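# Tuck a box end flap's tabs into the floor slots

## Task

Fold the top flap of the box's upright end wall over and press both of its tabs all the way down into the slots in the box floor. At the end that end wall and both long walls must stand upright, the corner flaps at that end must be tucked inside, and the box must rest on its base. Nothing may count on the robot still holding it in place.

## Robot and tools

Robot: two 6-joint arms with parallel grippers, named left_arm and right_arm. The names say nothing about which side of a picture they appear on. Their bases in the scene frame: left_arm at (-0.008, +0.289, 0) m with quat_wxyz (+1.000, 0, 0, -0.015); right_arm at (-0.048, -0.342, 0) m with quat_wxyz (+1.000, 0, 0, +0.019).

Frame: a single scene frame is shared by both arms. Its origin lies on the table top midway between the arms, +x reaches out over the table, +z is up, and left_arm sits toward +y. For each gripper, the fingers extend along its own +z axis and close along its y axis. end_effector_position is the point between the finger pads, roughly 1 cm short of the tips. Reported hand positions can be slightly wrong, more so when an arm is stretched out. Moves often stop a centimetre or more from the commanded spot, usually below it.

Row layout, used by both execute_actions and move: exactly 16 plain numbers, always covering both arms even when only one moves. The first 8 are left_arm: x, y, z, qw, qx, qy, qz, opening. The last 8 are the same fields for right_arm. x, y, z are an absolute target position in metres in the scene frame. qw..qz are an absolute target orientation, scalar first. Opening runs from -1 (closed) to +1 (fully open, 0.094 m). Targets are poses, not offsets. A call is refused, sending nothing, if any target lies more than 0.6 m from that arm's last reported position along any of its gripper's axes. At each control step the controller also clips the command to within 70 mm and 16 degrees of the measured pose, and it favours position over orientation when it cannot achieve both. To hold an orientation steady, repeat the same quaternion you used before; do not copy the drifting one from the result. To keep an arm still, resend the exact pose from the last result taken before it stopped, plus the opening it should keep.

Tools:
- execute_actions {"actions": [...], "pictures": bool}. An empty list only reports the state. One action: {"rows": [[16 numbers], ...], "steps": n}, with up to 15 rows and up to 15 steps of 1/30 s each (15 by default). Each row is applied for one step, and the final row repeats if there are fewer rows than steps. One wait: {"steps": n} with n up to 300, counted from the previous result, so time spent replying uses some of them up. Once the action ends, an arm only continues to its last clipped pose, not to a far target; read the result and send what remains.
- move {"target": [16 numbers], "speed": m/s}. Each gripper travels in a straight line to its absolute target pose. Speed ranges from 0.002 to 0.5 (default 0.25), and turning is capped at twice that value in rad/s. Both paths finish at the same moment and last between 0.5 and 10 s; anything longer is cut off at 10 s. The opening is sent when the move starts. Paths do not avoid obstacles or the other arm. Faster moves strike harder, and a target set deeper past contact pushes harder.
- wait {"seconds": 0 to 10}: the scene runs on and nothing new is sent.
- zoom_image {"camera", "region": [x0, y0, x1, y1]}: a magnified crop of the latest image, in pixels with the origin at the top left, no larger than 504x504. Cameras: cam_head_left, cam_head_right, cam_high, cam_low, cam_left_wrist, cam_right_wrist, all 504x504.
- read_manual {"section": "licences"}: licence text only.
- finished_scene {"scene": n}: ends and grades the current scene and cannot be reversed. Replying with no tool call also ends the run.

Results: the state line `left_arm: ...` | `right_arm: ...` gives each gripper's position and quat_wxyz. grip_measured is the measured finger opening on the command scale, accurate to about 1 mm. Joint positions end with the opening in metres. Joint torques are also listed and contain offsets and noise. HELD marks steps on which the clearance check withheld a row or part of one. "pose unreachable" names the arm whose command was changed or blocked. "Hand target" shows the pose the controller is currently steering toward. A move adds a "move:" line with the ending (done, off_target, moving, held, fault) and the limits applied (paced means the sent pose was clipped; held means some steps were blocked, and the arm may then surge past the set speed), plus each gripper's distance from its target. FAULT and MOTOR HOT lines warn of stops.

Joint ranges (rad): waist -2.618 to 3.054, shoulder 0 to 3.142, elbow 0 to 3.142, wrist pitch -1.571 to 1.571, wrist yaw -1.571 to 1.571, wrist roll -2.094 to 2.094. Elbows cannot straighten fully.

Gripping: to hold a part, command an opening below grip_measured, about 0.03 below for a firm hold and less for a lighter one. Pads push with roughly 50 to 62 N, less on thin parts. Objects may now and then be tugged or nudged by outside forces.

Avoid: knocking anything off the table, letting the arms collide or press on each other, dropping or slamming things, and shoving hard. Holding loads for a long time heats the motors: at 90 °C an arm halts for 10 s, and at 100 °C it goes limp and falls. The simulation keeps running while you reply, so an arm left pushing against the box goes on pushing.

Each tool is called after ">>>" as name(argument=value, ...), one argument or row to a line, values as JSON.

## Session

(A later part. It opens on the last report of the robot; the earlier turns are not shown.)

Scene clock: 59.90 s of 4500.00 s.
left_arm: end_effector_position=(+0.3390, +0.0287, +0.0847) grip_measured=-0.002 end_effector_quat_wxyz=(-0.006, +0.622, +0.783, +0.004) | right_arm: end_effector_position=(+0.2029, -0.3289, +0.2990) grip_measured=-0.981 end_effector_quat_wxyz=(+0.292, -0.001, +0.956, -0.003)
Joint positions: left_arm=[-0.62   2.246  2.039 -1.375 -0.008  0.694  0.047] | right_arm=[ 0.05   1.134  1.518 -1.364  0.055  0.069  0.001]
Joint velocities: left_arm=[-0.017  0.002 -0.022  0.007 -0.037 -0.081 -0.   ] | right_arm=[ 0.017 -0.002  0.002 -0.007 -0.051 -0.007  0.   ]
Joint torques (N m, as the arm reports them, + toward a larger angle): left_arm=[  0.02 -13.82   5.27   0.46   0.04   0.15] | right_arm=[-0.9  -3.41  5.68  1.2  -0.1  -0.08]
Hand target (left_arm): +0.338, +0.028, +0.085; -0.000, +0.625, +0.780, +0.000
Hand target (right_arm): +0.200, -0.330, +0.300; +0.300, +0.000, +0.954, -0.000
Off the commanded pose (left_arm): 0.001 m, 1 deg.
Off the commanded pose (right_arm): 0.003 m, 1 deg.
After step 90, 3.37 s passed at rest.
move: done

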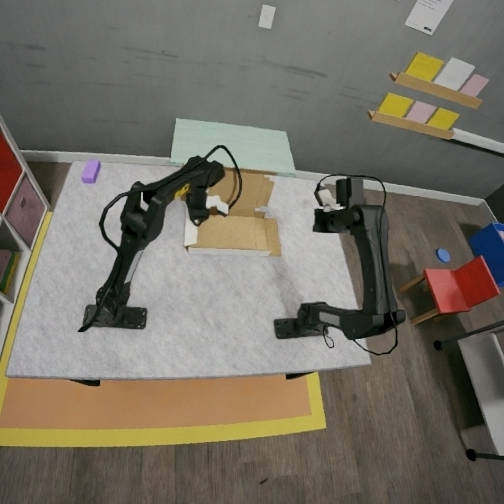

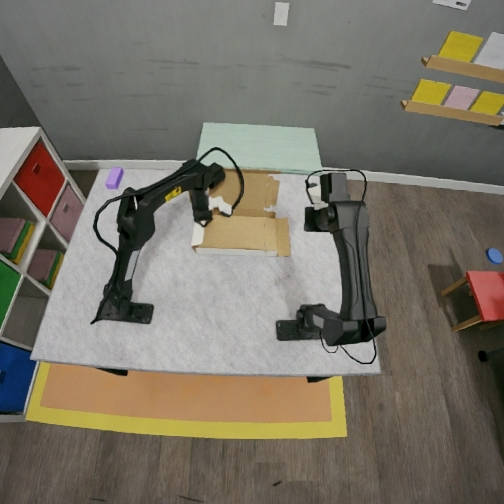

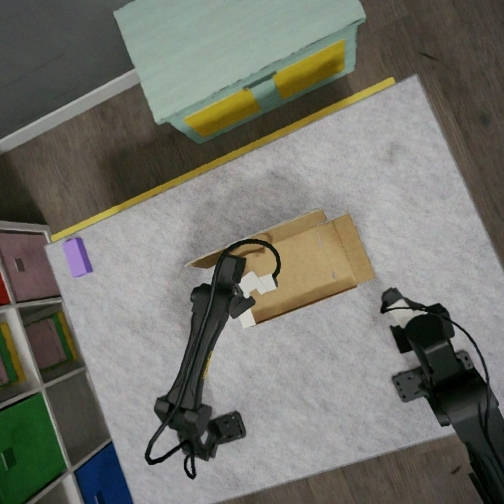

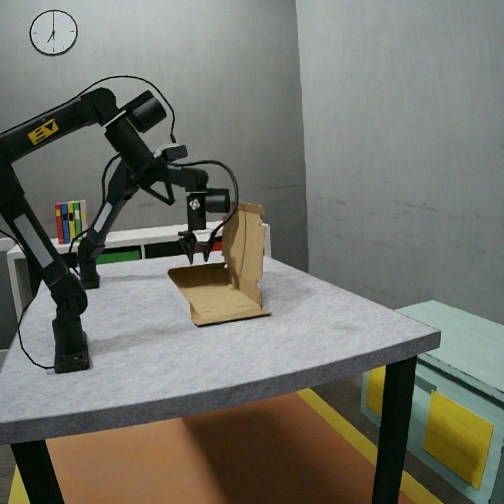

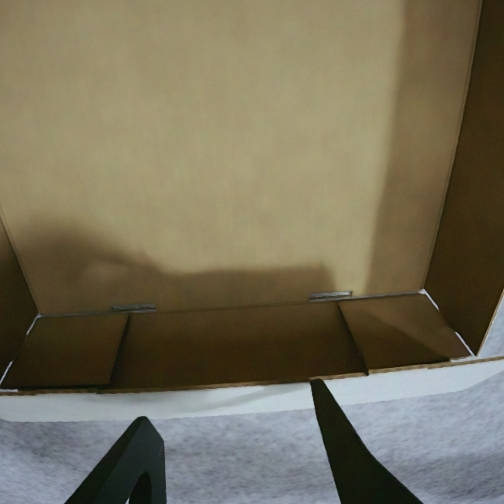

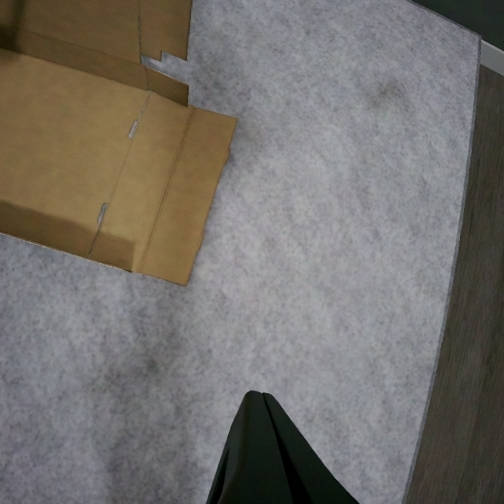

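>>> move(
  target=[0.332,0.04,0.055,0,0.625,0.78,0,0,0.2,-0.33,0.3,0.3,0,0.954,0,-1],
  speed=0.05,
)

>>> zoom_image(
  camera="cam_low",
  region=[140,180,290,330],
)

>>> zoom_image(
  camera="cam_head_left",
  region=[160,170,290,270],
)

Scene clock: 65.90 s of 4500.00 s.
left_arm: end_effector_position=(+0.3326, +0.0339, +0.0611) grip_measured=-0.002 end_effector_quat_wxyz=(+0.006, +0.625, +0.781, -0.000) | right_arm: end_effector_position=(+0.2029, -0.3289, +0.2990) grip_measured=-0.981 end_effector_quat_wxyz=(+0.292, -0.001, +0.956, -0.003)
Joint positions: left_arm=[-0.615  2.185  1.847 -1.221  0.001  0.705  0.047] | right_arm=[ 0.05   1.134  1.518 -1.364  0.055  0.069  0.001]
Joint velocities: left_arm=[ 0.002 -0.007  0.002 -0.022  0.051 -0.022  0.001] | right_arm=[ 0.027 -0.022  0.002  0.007 -0.007 -0.007 -0.   ]
Joint torques (N m, as the arm reports them, + toward a larger angle): left_arm=[  0.9  -12.57   4.54   0.5   -0.01   0.16] | right_arm=[-0.91 -3.41  5.68  1.2  -0.1  -0.07]
Hand target (left_arm): +0.332, +0.040, +0.055; -0.000, +0.625, +0.781, +0.000
Hand target (right_arm): +0.200, -0.330, +0.300; +0.300, +0.000, +0.954, -0.000
Off the commanded pose (left_arm): 0.009 m, 1 deg.
Off the commanded pose (right_arm): 0.003 m, 1 deg.
After step 90, 2.03 s passed at rest.
move: done

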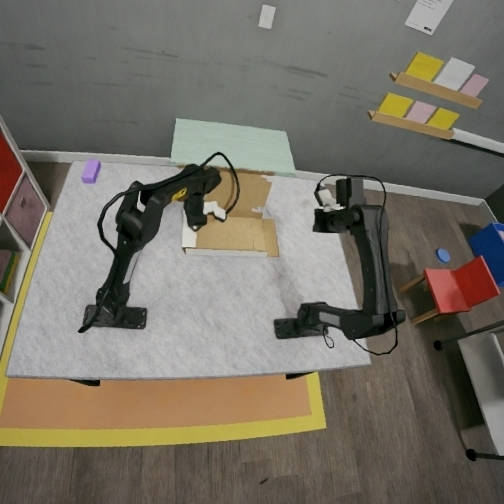

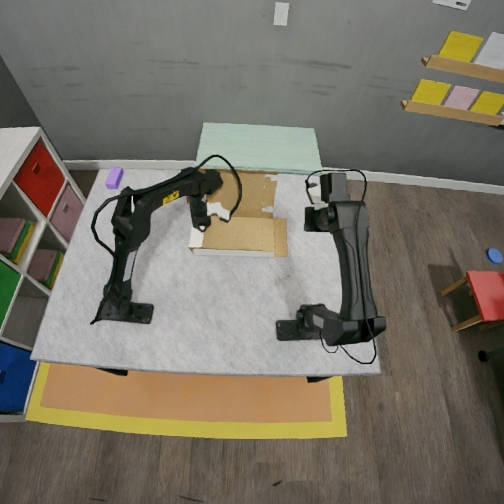

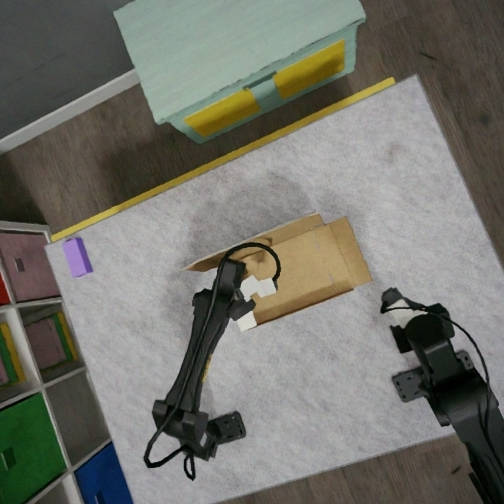

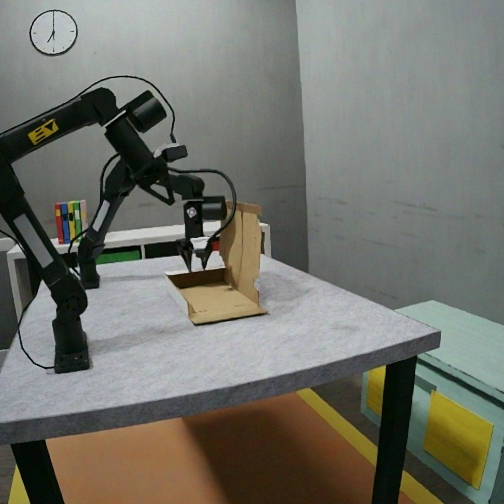

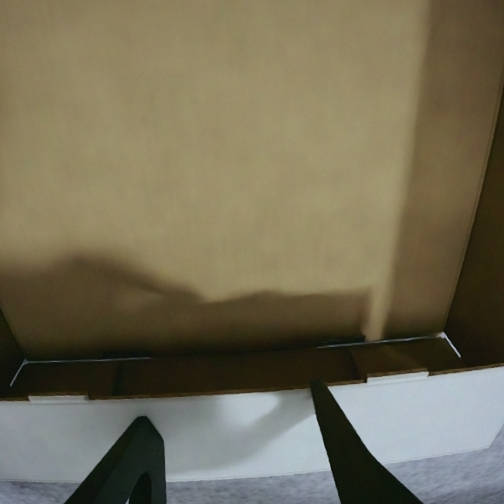

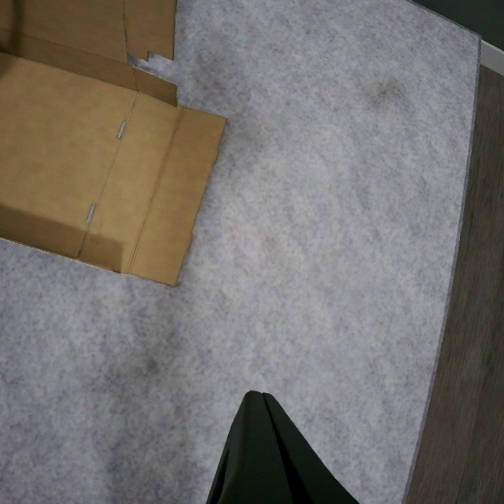

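Region (140, 180, 290, 330) of cam_low's 504x504 image, scaled by 3.360, with more detail than that image has.

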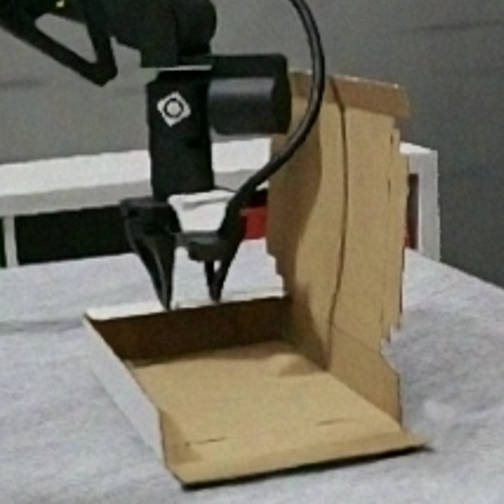

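Region (160, 170, 290, 270) of cam_head_left's 504x504 image, scaled by 3.877, with more detail than that image has; it fills the top 388 rows of this view, and the rest is white.

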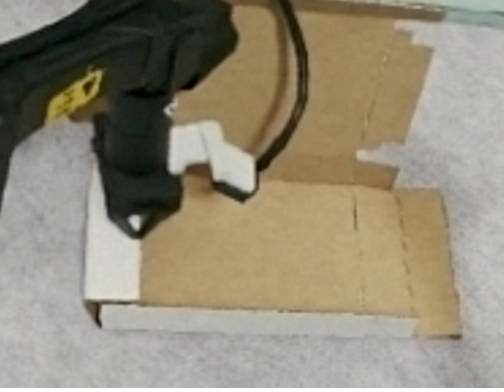

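>>> move(
  target=[0.332,0.034,0.064,0,0.625,0.78,0,0,0.27,-0.2,0.07,0,0.707,0.707,0,-1],
)

Scene clock: 75.37 s of 4500.00 s.
left_arm: end_effector_position=(+0.3326, +0.0339, +0.0611) grip_measured=-0.002 end_effector_quat_wxyz=(+0.006, +0.625, +0.781, -0.000) | right_arm: end_effector_position=(+0.2596, -0.2066, +0.0585) grip_measured=-0.981 end_effector_quat_wxyz=(-0.010, +0.704, +0.710, -0.017)
Joint positions: left_arm=[-0.615  2.185  1.847 -1.221  0.001  0.706  0.047] | right_arm=[ 0.371  1.885  1.393 -1.117 -0.006  1.971  0.001]
Joint velocities: left_arm=[-0.012 -0.012  0.007 -0.007 -0.022 -0.037  0.001] | right_arm=[ 0.002 -0.007  0.007  0.037 -0.007  0.066  0.   ]
Joint torques (N m, as the arm reports them, + toward a larger angle): left_arm=[ -0.06 -11.67   9.4    0.17  -0.02   0.07] | right_arm=[ 0.38 -9.2  11.36  0.03 -0.07  0.06]
Hand target (left_arm): +0.332, +0.034, +0.064; +0.000, +0.625, +0.780, +0.000
Hand target (right_arm): +0.271, -0.199, +0.067; -0.004, +0.706, +0.708, +0.004
Off the commanded pose (left_arm): 0.003 m, 1 deg.
Off the commanded pose (right_arm): 0.017 m, 2 deg.
After step 90, 2.60 s passed at rest.
move: off_target (right_arm)

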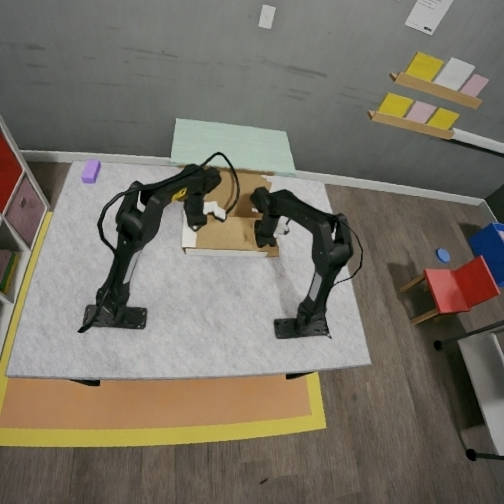

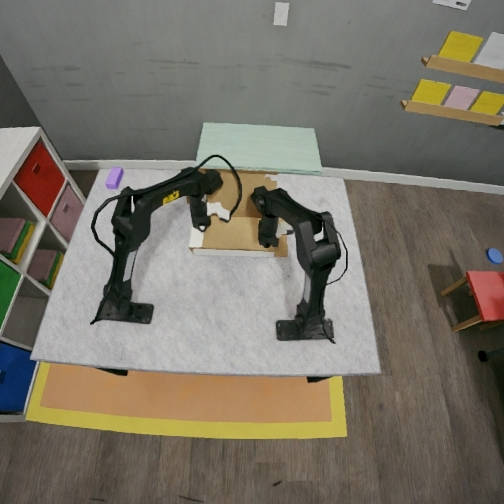

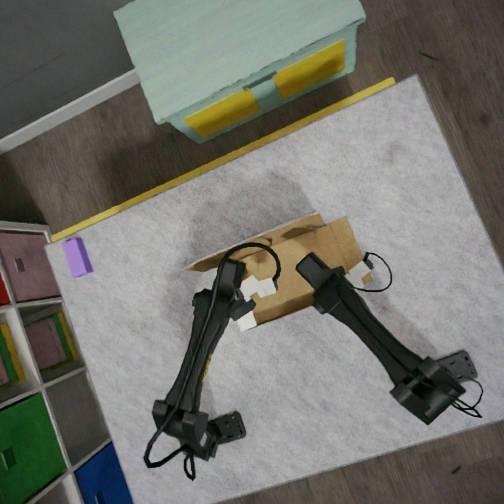

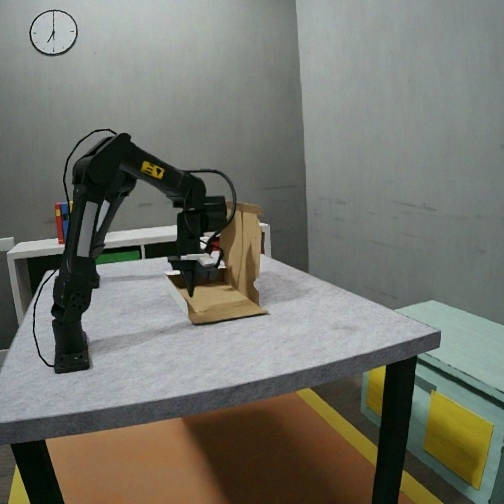

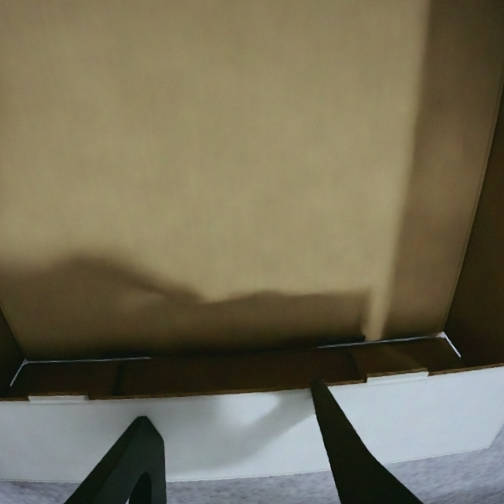

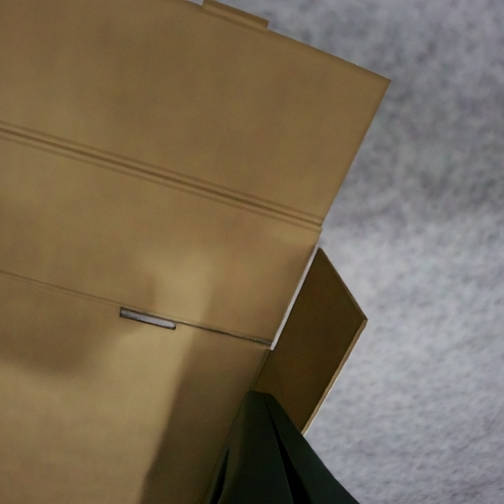

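>>> move(
  target=[0.332,0.034,0.064,0,0.625,0.78,0,0,0.3,-0.205,0.008,0,0.707,0.707,0,-1],
  speed=0.06,
)

>>> move(
  target=[0.332,0.036,0.035,0,0.625,0.78,0,0,0.3,-0.205,0.005,0,0.707,0.707,0,-1],
  speed=0.03,
)

>>> zoom_image(
  camera="cam_low",
  region=[140,180,290,330],
)

Scene clock: 82.33 s of 4500.00 s.
left_arm: end_effector_position=(+0.3325, +0.0340, +0.0611) grip_measured=-0.002 end_effector_quat_wxyz=(+0.005, +0.625, +0.781, -0.000) | right_arm: end_effector_position=(+0.2867, -0.2044, +0.0116) grip_measured=-0.982 end_effector_quat_wxyz=(-0.008, +0.706, +0.708, -0.011)
Joint positions: left_arm=[-0.615  2.185  1.847 -1.221  0.001  0.706  0.047] | right_arm=[ 0.346  2.024  1.393 -0.967 -0.007  1.951  0.001]
Joint velocities: left_arm=[-0.022  0.022  0.007 -0.007  0.007  0.007 -0.001] | right_arm=[ 0.017 -0.002 -0.002  0.007 -0.037 -0.051  0.   ]
Joint torques (N m, as the arm reports them, + toward a larger angle): left_arm=[ -0.13 -11.7    9.38   0.15  -0.02   0.06] | right_arm=[-1.13 -8.72  8.93  0.31  0.08 -0.11]
Hand target (left_arm): +0.332, +0.034, +0.064; +0.000, +0.625, +0.780, +0.000
Hand target (right_arm): +0.299, -0.206, +0.008; +0.001, +0.707, +0.707, -0.001
Off the commanded pose (left_arm): 0.003 m, 1 deg.
Off the commanded pose (right_arm): 0.014 m, 2 deg.
After step 90, 2.63 s passed at rest.
move: off_target (right_arm)

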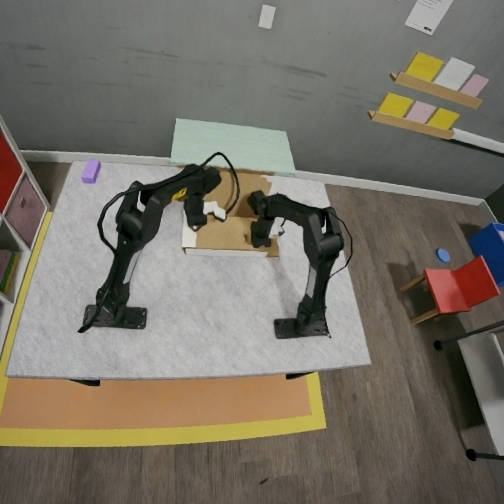

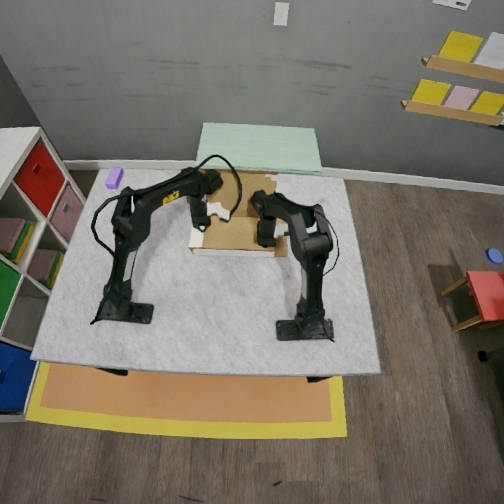

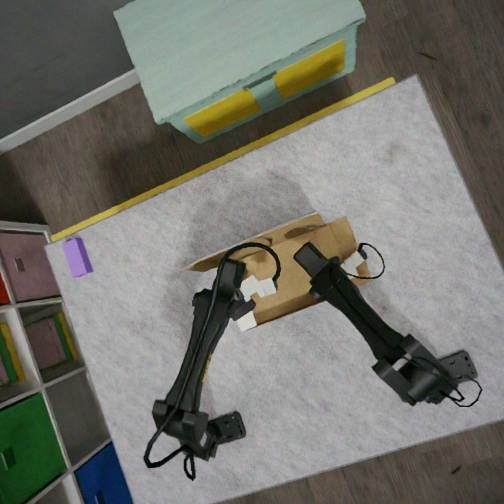

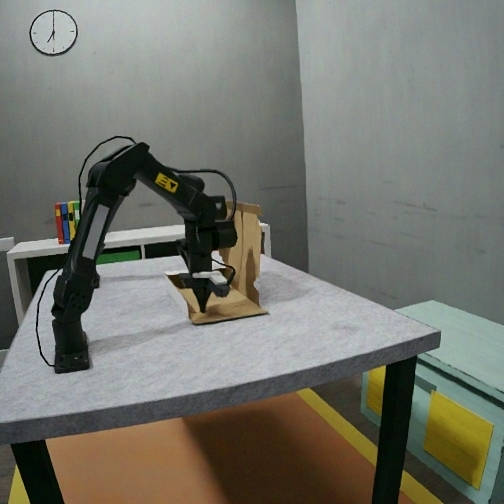

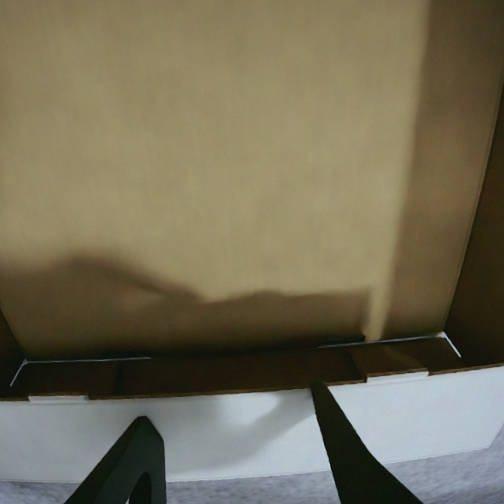

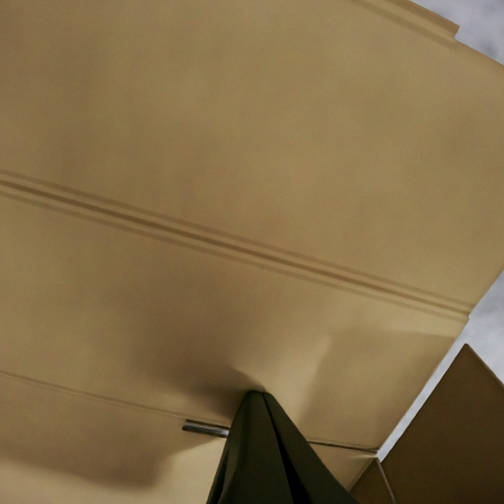

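Scene clock: 83.43 s of 4500.00 s.
left_arm: end_effector_position=(+0.3327, +0.0339, +0.0516) grip_measured=-0.002 end_effector_quat_wxyz=(+0.008, +0.625, +0.781, -0.000) | right_arm: end_effector_position=(+0.2867, -0.2044, +0.0116) grip_measured=-0.982 end_effector_quat_wxyz=(-0.009, +0.706, +0.708, -0.011)
Joint positions: left_arm=[-0.615  2.185  1.809 -1.178  0.001  0.706  0.047] | right_arm=[ 0.346  2.024  1.393 -0.967 -0.007  1.951  0.001]
Joint velocities: left_arm=[-0.017 -0.032 -0.007  0.022 -0.037 -0.051  0.   ] | right_arm=[-0.002  0.007  0.002  0.051  0.007 -0.051 -0.   ]
Joint torques (N m, as the arm reports them, + toward a larger angle): left_arm=[  0.17 -10.81   3.71   0.71  -0.02   0.09] | right_arm=[-1.06 -8.43  8.46  0.4   0.07 -0.11]
Hand target (left_arm): +0.331, +0.037, +0.035; -0.001, +0.625, +0.780, +0.000
Hand target (right_arm): +0.299, -0.205, +0.005; +0.000, +0.707, +0.707, -0.000
Off the commanded pose (left_arm): 0.017 m, 1 deg.
Off the commanded pose (right_arm): 0.015 m, 2 deg.
move: off_target (left_arm, right_arm)

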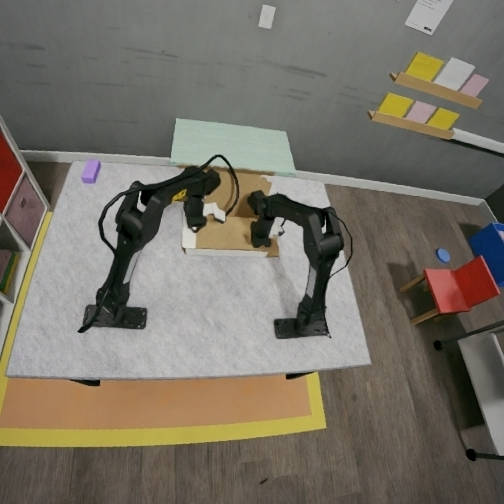

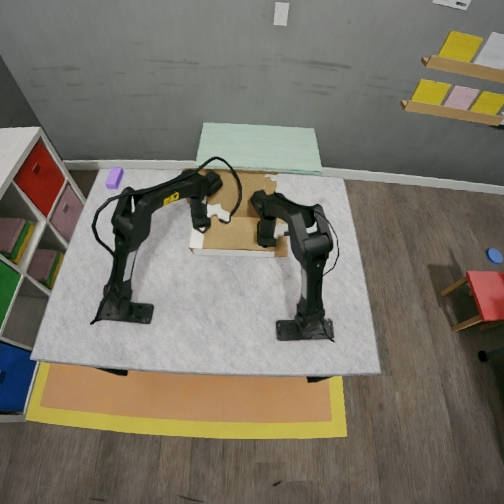

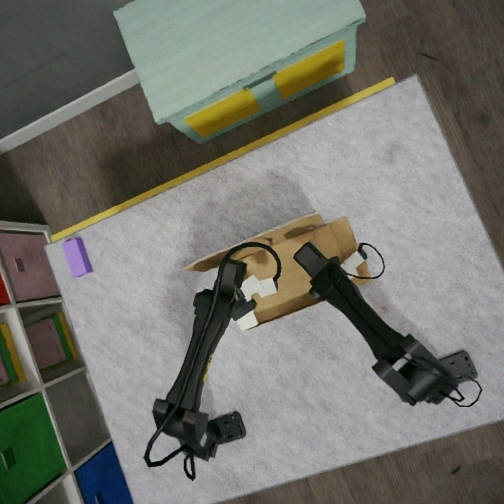

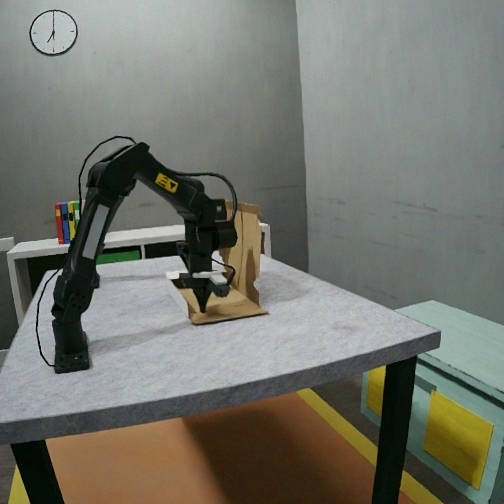

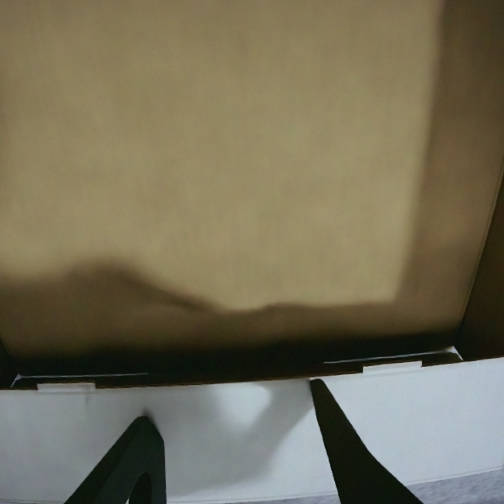

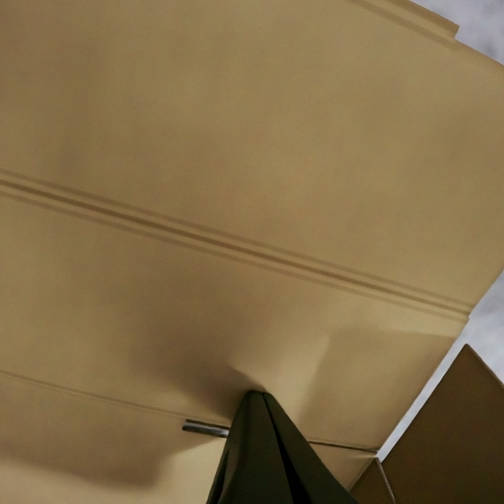

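Region (140, 180, 290, 330) of cam_low's 504x504 image, scaled by 3.360, with more detail than that image has.

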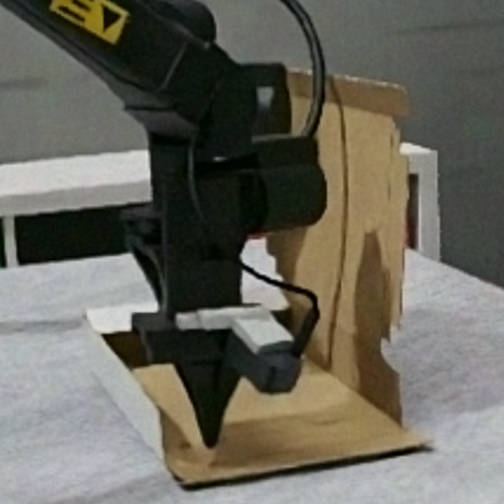

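>>> move(
  target=[0.332,0.042,0.03,0,0.61,0.79,0,0,0.3,-0.205,0.005,0,0.707,0.707,0,-1],
  speed=0.015,
)

Scene clock: 87.77 s of 4500.00 s.
left_arm: end_effector_position=(+0.3330, +0.0337, +0.0503) grip_measured=-0.002 end_effector_quat_wxyz=(+0.017, +0.620, +0.784, +0.000) | right_arm: end_effector_position=(+0.2867, -0.2044, +0.0116) grip_measured=-0.982 end_effector_quat_wxyz=(-0.009, +0.706, +0.708, -0.011)
Joint positions: left_arm=[-0.615  2.169  1.776 -1.144  0.001  0.694  0.047] | right_arm=[ 0.346  2.024  1.393 -0.967 -0.007  1.951  0.001]
Joint velocities: left_arm=[ 0.007 -0.022 -0.007  0.022  0.022  0.051 -0.   ] | right_arm=[-0.002 -0.002  0.002 -0.022  0.007 -0.022  0.001]
Joint torques (N m, as the arm reports them, + toward a larger angle): left_arm=[  1.28 -10.27   3.44   0.67   0.02  -0.03] | right_arm=[-1.06 -8.43  8.46  0.4   0.08 -0.11]
Hand target (left_arm): +0.331, +0.042, +0.031; -0.000, +0.611, +0.792, +0.000
Hand target (right_arm): +0.300, -0.205, +0.005; +0.000, +0.707, +0.707, -0.000
Off the commanded pose (left_arm): 0.022 m, 2 deg.
Off the commanded pose (right_arm): 0.015 m, 2 deg.
move: off_target (left_arm, right_arm)

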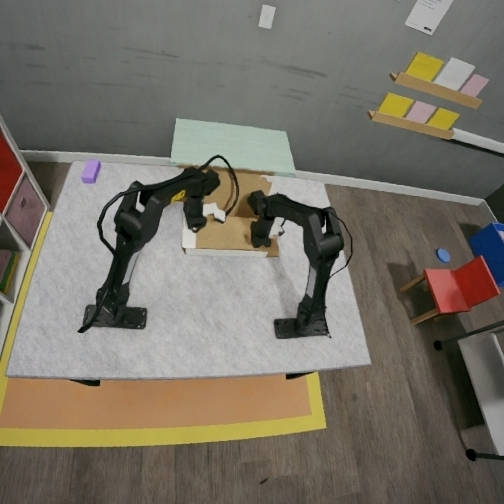

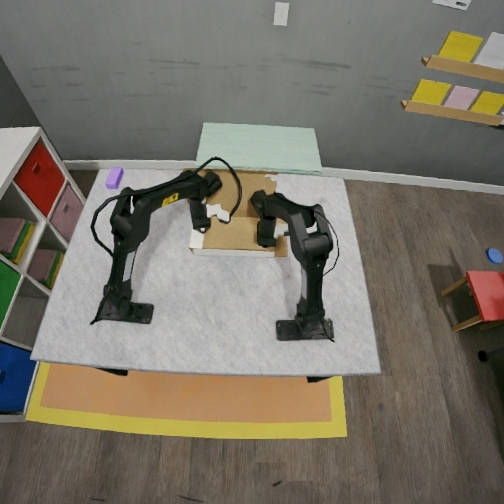

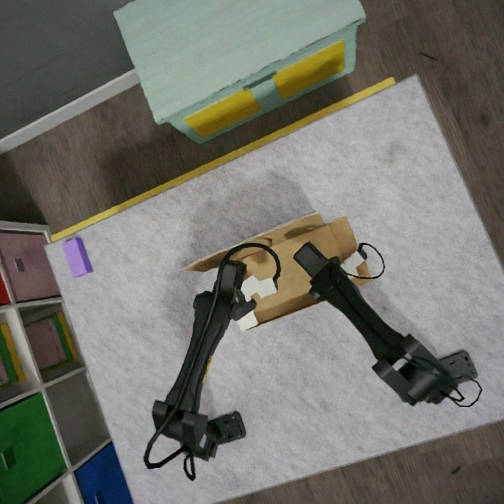

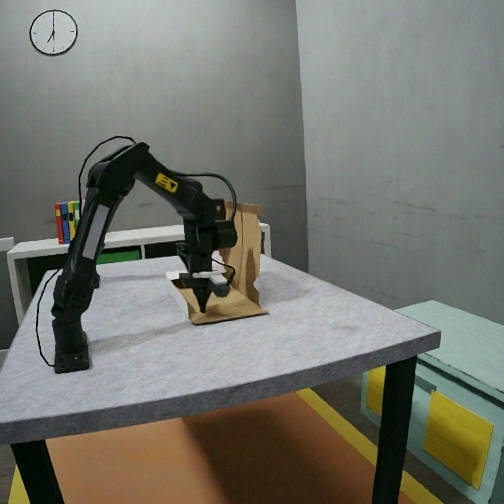

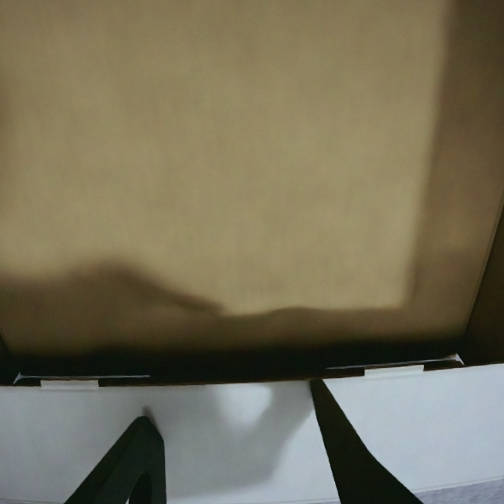

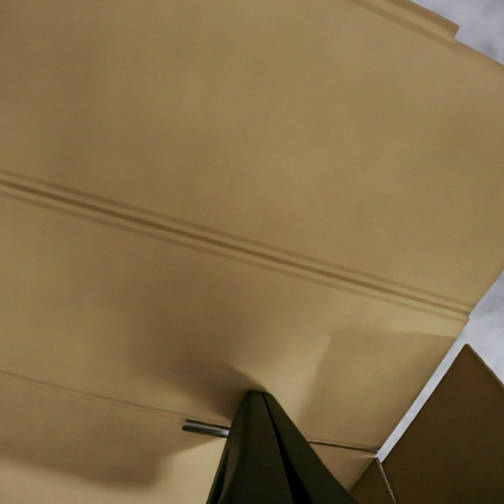

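>>> move(
  target=[0.332,0.032,0.0,0,0.61,0.79,0,0,0.3,-0.205,0.005,0,0.707,0.707,0,-1],
  speed=0.015,
)

>>> zoom_image(
  camera="cam_head_left",
  region=[160,170,290,270],
)

Scene clock: 95.30 s of 4500.00 s.
left_arm: end_effector_position=(+0.3420, +0.0219, +0.0225) grip_measured=-0.002 end_effector_quat_wxyz=(+0.035, +0.617, +0.786, -0.003) | right_arm: end_effector_position=(+0.2868, -0.2043, +0.0116) grip_measured=-0.982 end_effector_quat_wxyz=(-0.008, +0.706, +0.708, -0.011)
Joint positions: left_arm=[-0.622  2.213  1.734 -1.021  0.006  0.679  0.047] | right_arm=[ 0.346  2.024  1.393 -0.966 -0.007  1.951  0.001]
Joint velocities: left_arm=[-0.002  0.007  0.002 -0.11  -0.022 -0.051 -0.   ] | right_arm=[ 0.017  0.012  0.007 -0.007 -0.037 -0.051 -0.001]
Joint torques (N m, as the arm reports them, + toward a larger angle): left_arm=[ 0.08 -9.9   4.12  0.43 -0.06 -0.05] | right_arm=[-1.06 -8.42  8.47  0.4   0.08 -0.11]
Hand target (left_arm): +0.331, +0.033, +0.001; -0.000, +0.611, +0.791, +0.000
Hand target (right_arm): +0.300, -0.205, +0.005; +0.000, +0.707, +0.707, -0.000
Off the commanded pose (left_arm): 0.027 m, 4 deg.
Off the commanded pose (right_arm): 0.015 m, 2 deg.
After step 90, 0.90 s passed at rest.
move: off_target (left_arm, right_arm)

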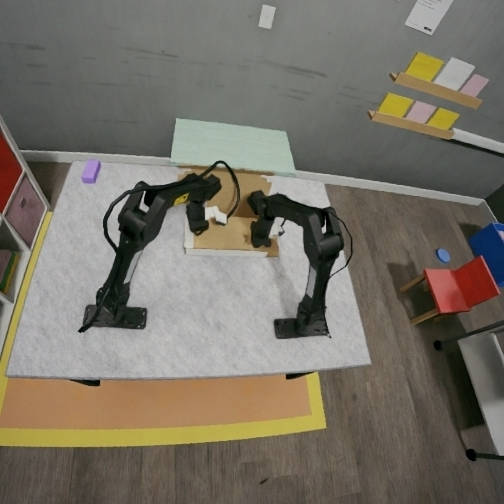

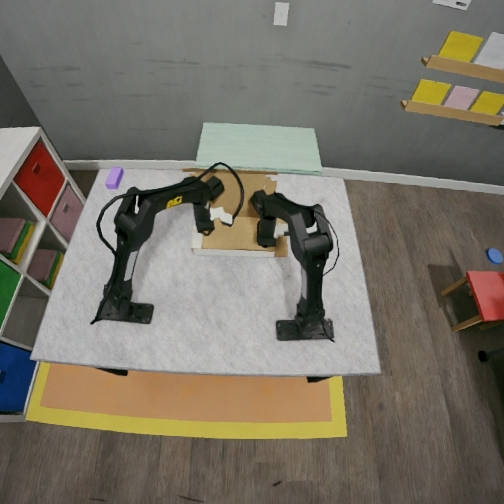

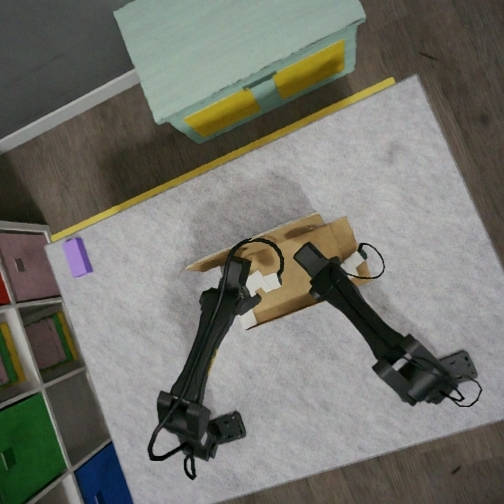

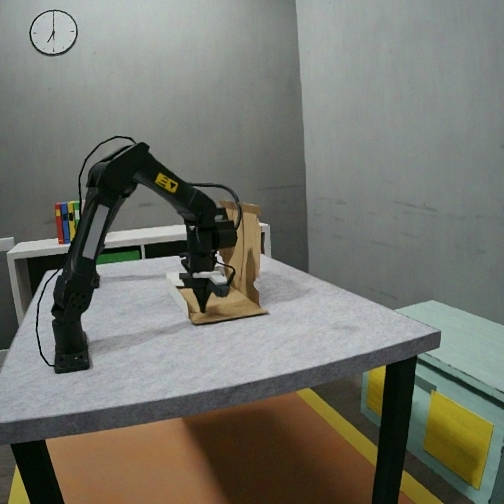

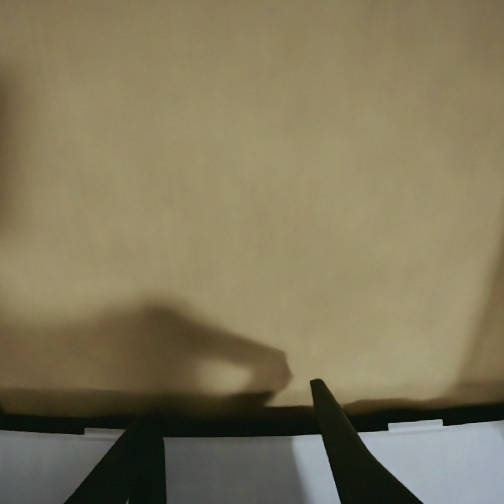

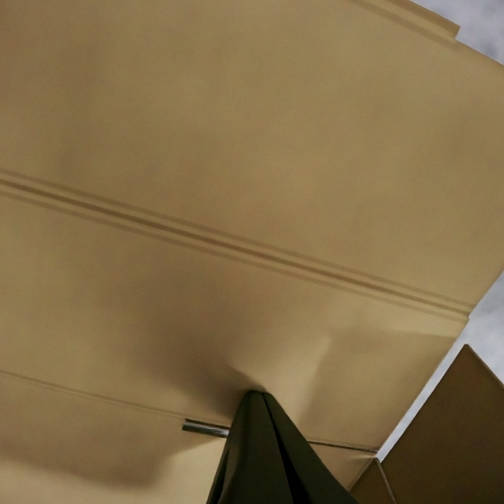

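Region (160, 170, 290, 270) of cam_head_left's 504x504 image, scaled by 3.877, with more detail than that image has; it fills the top 388 rows of this view, and the rest is white.

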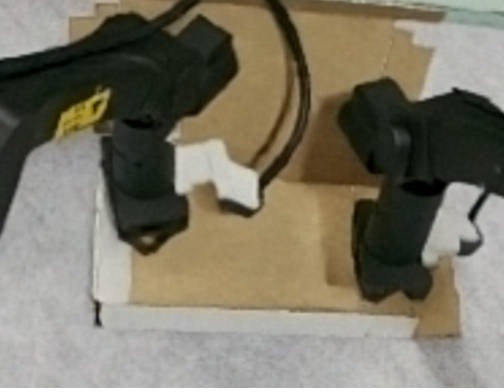

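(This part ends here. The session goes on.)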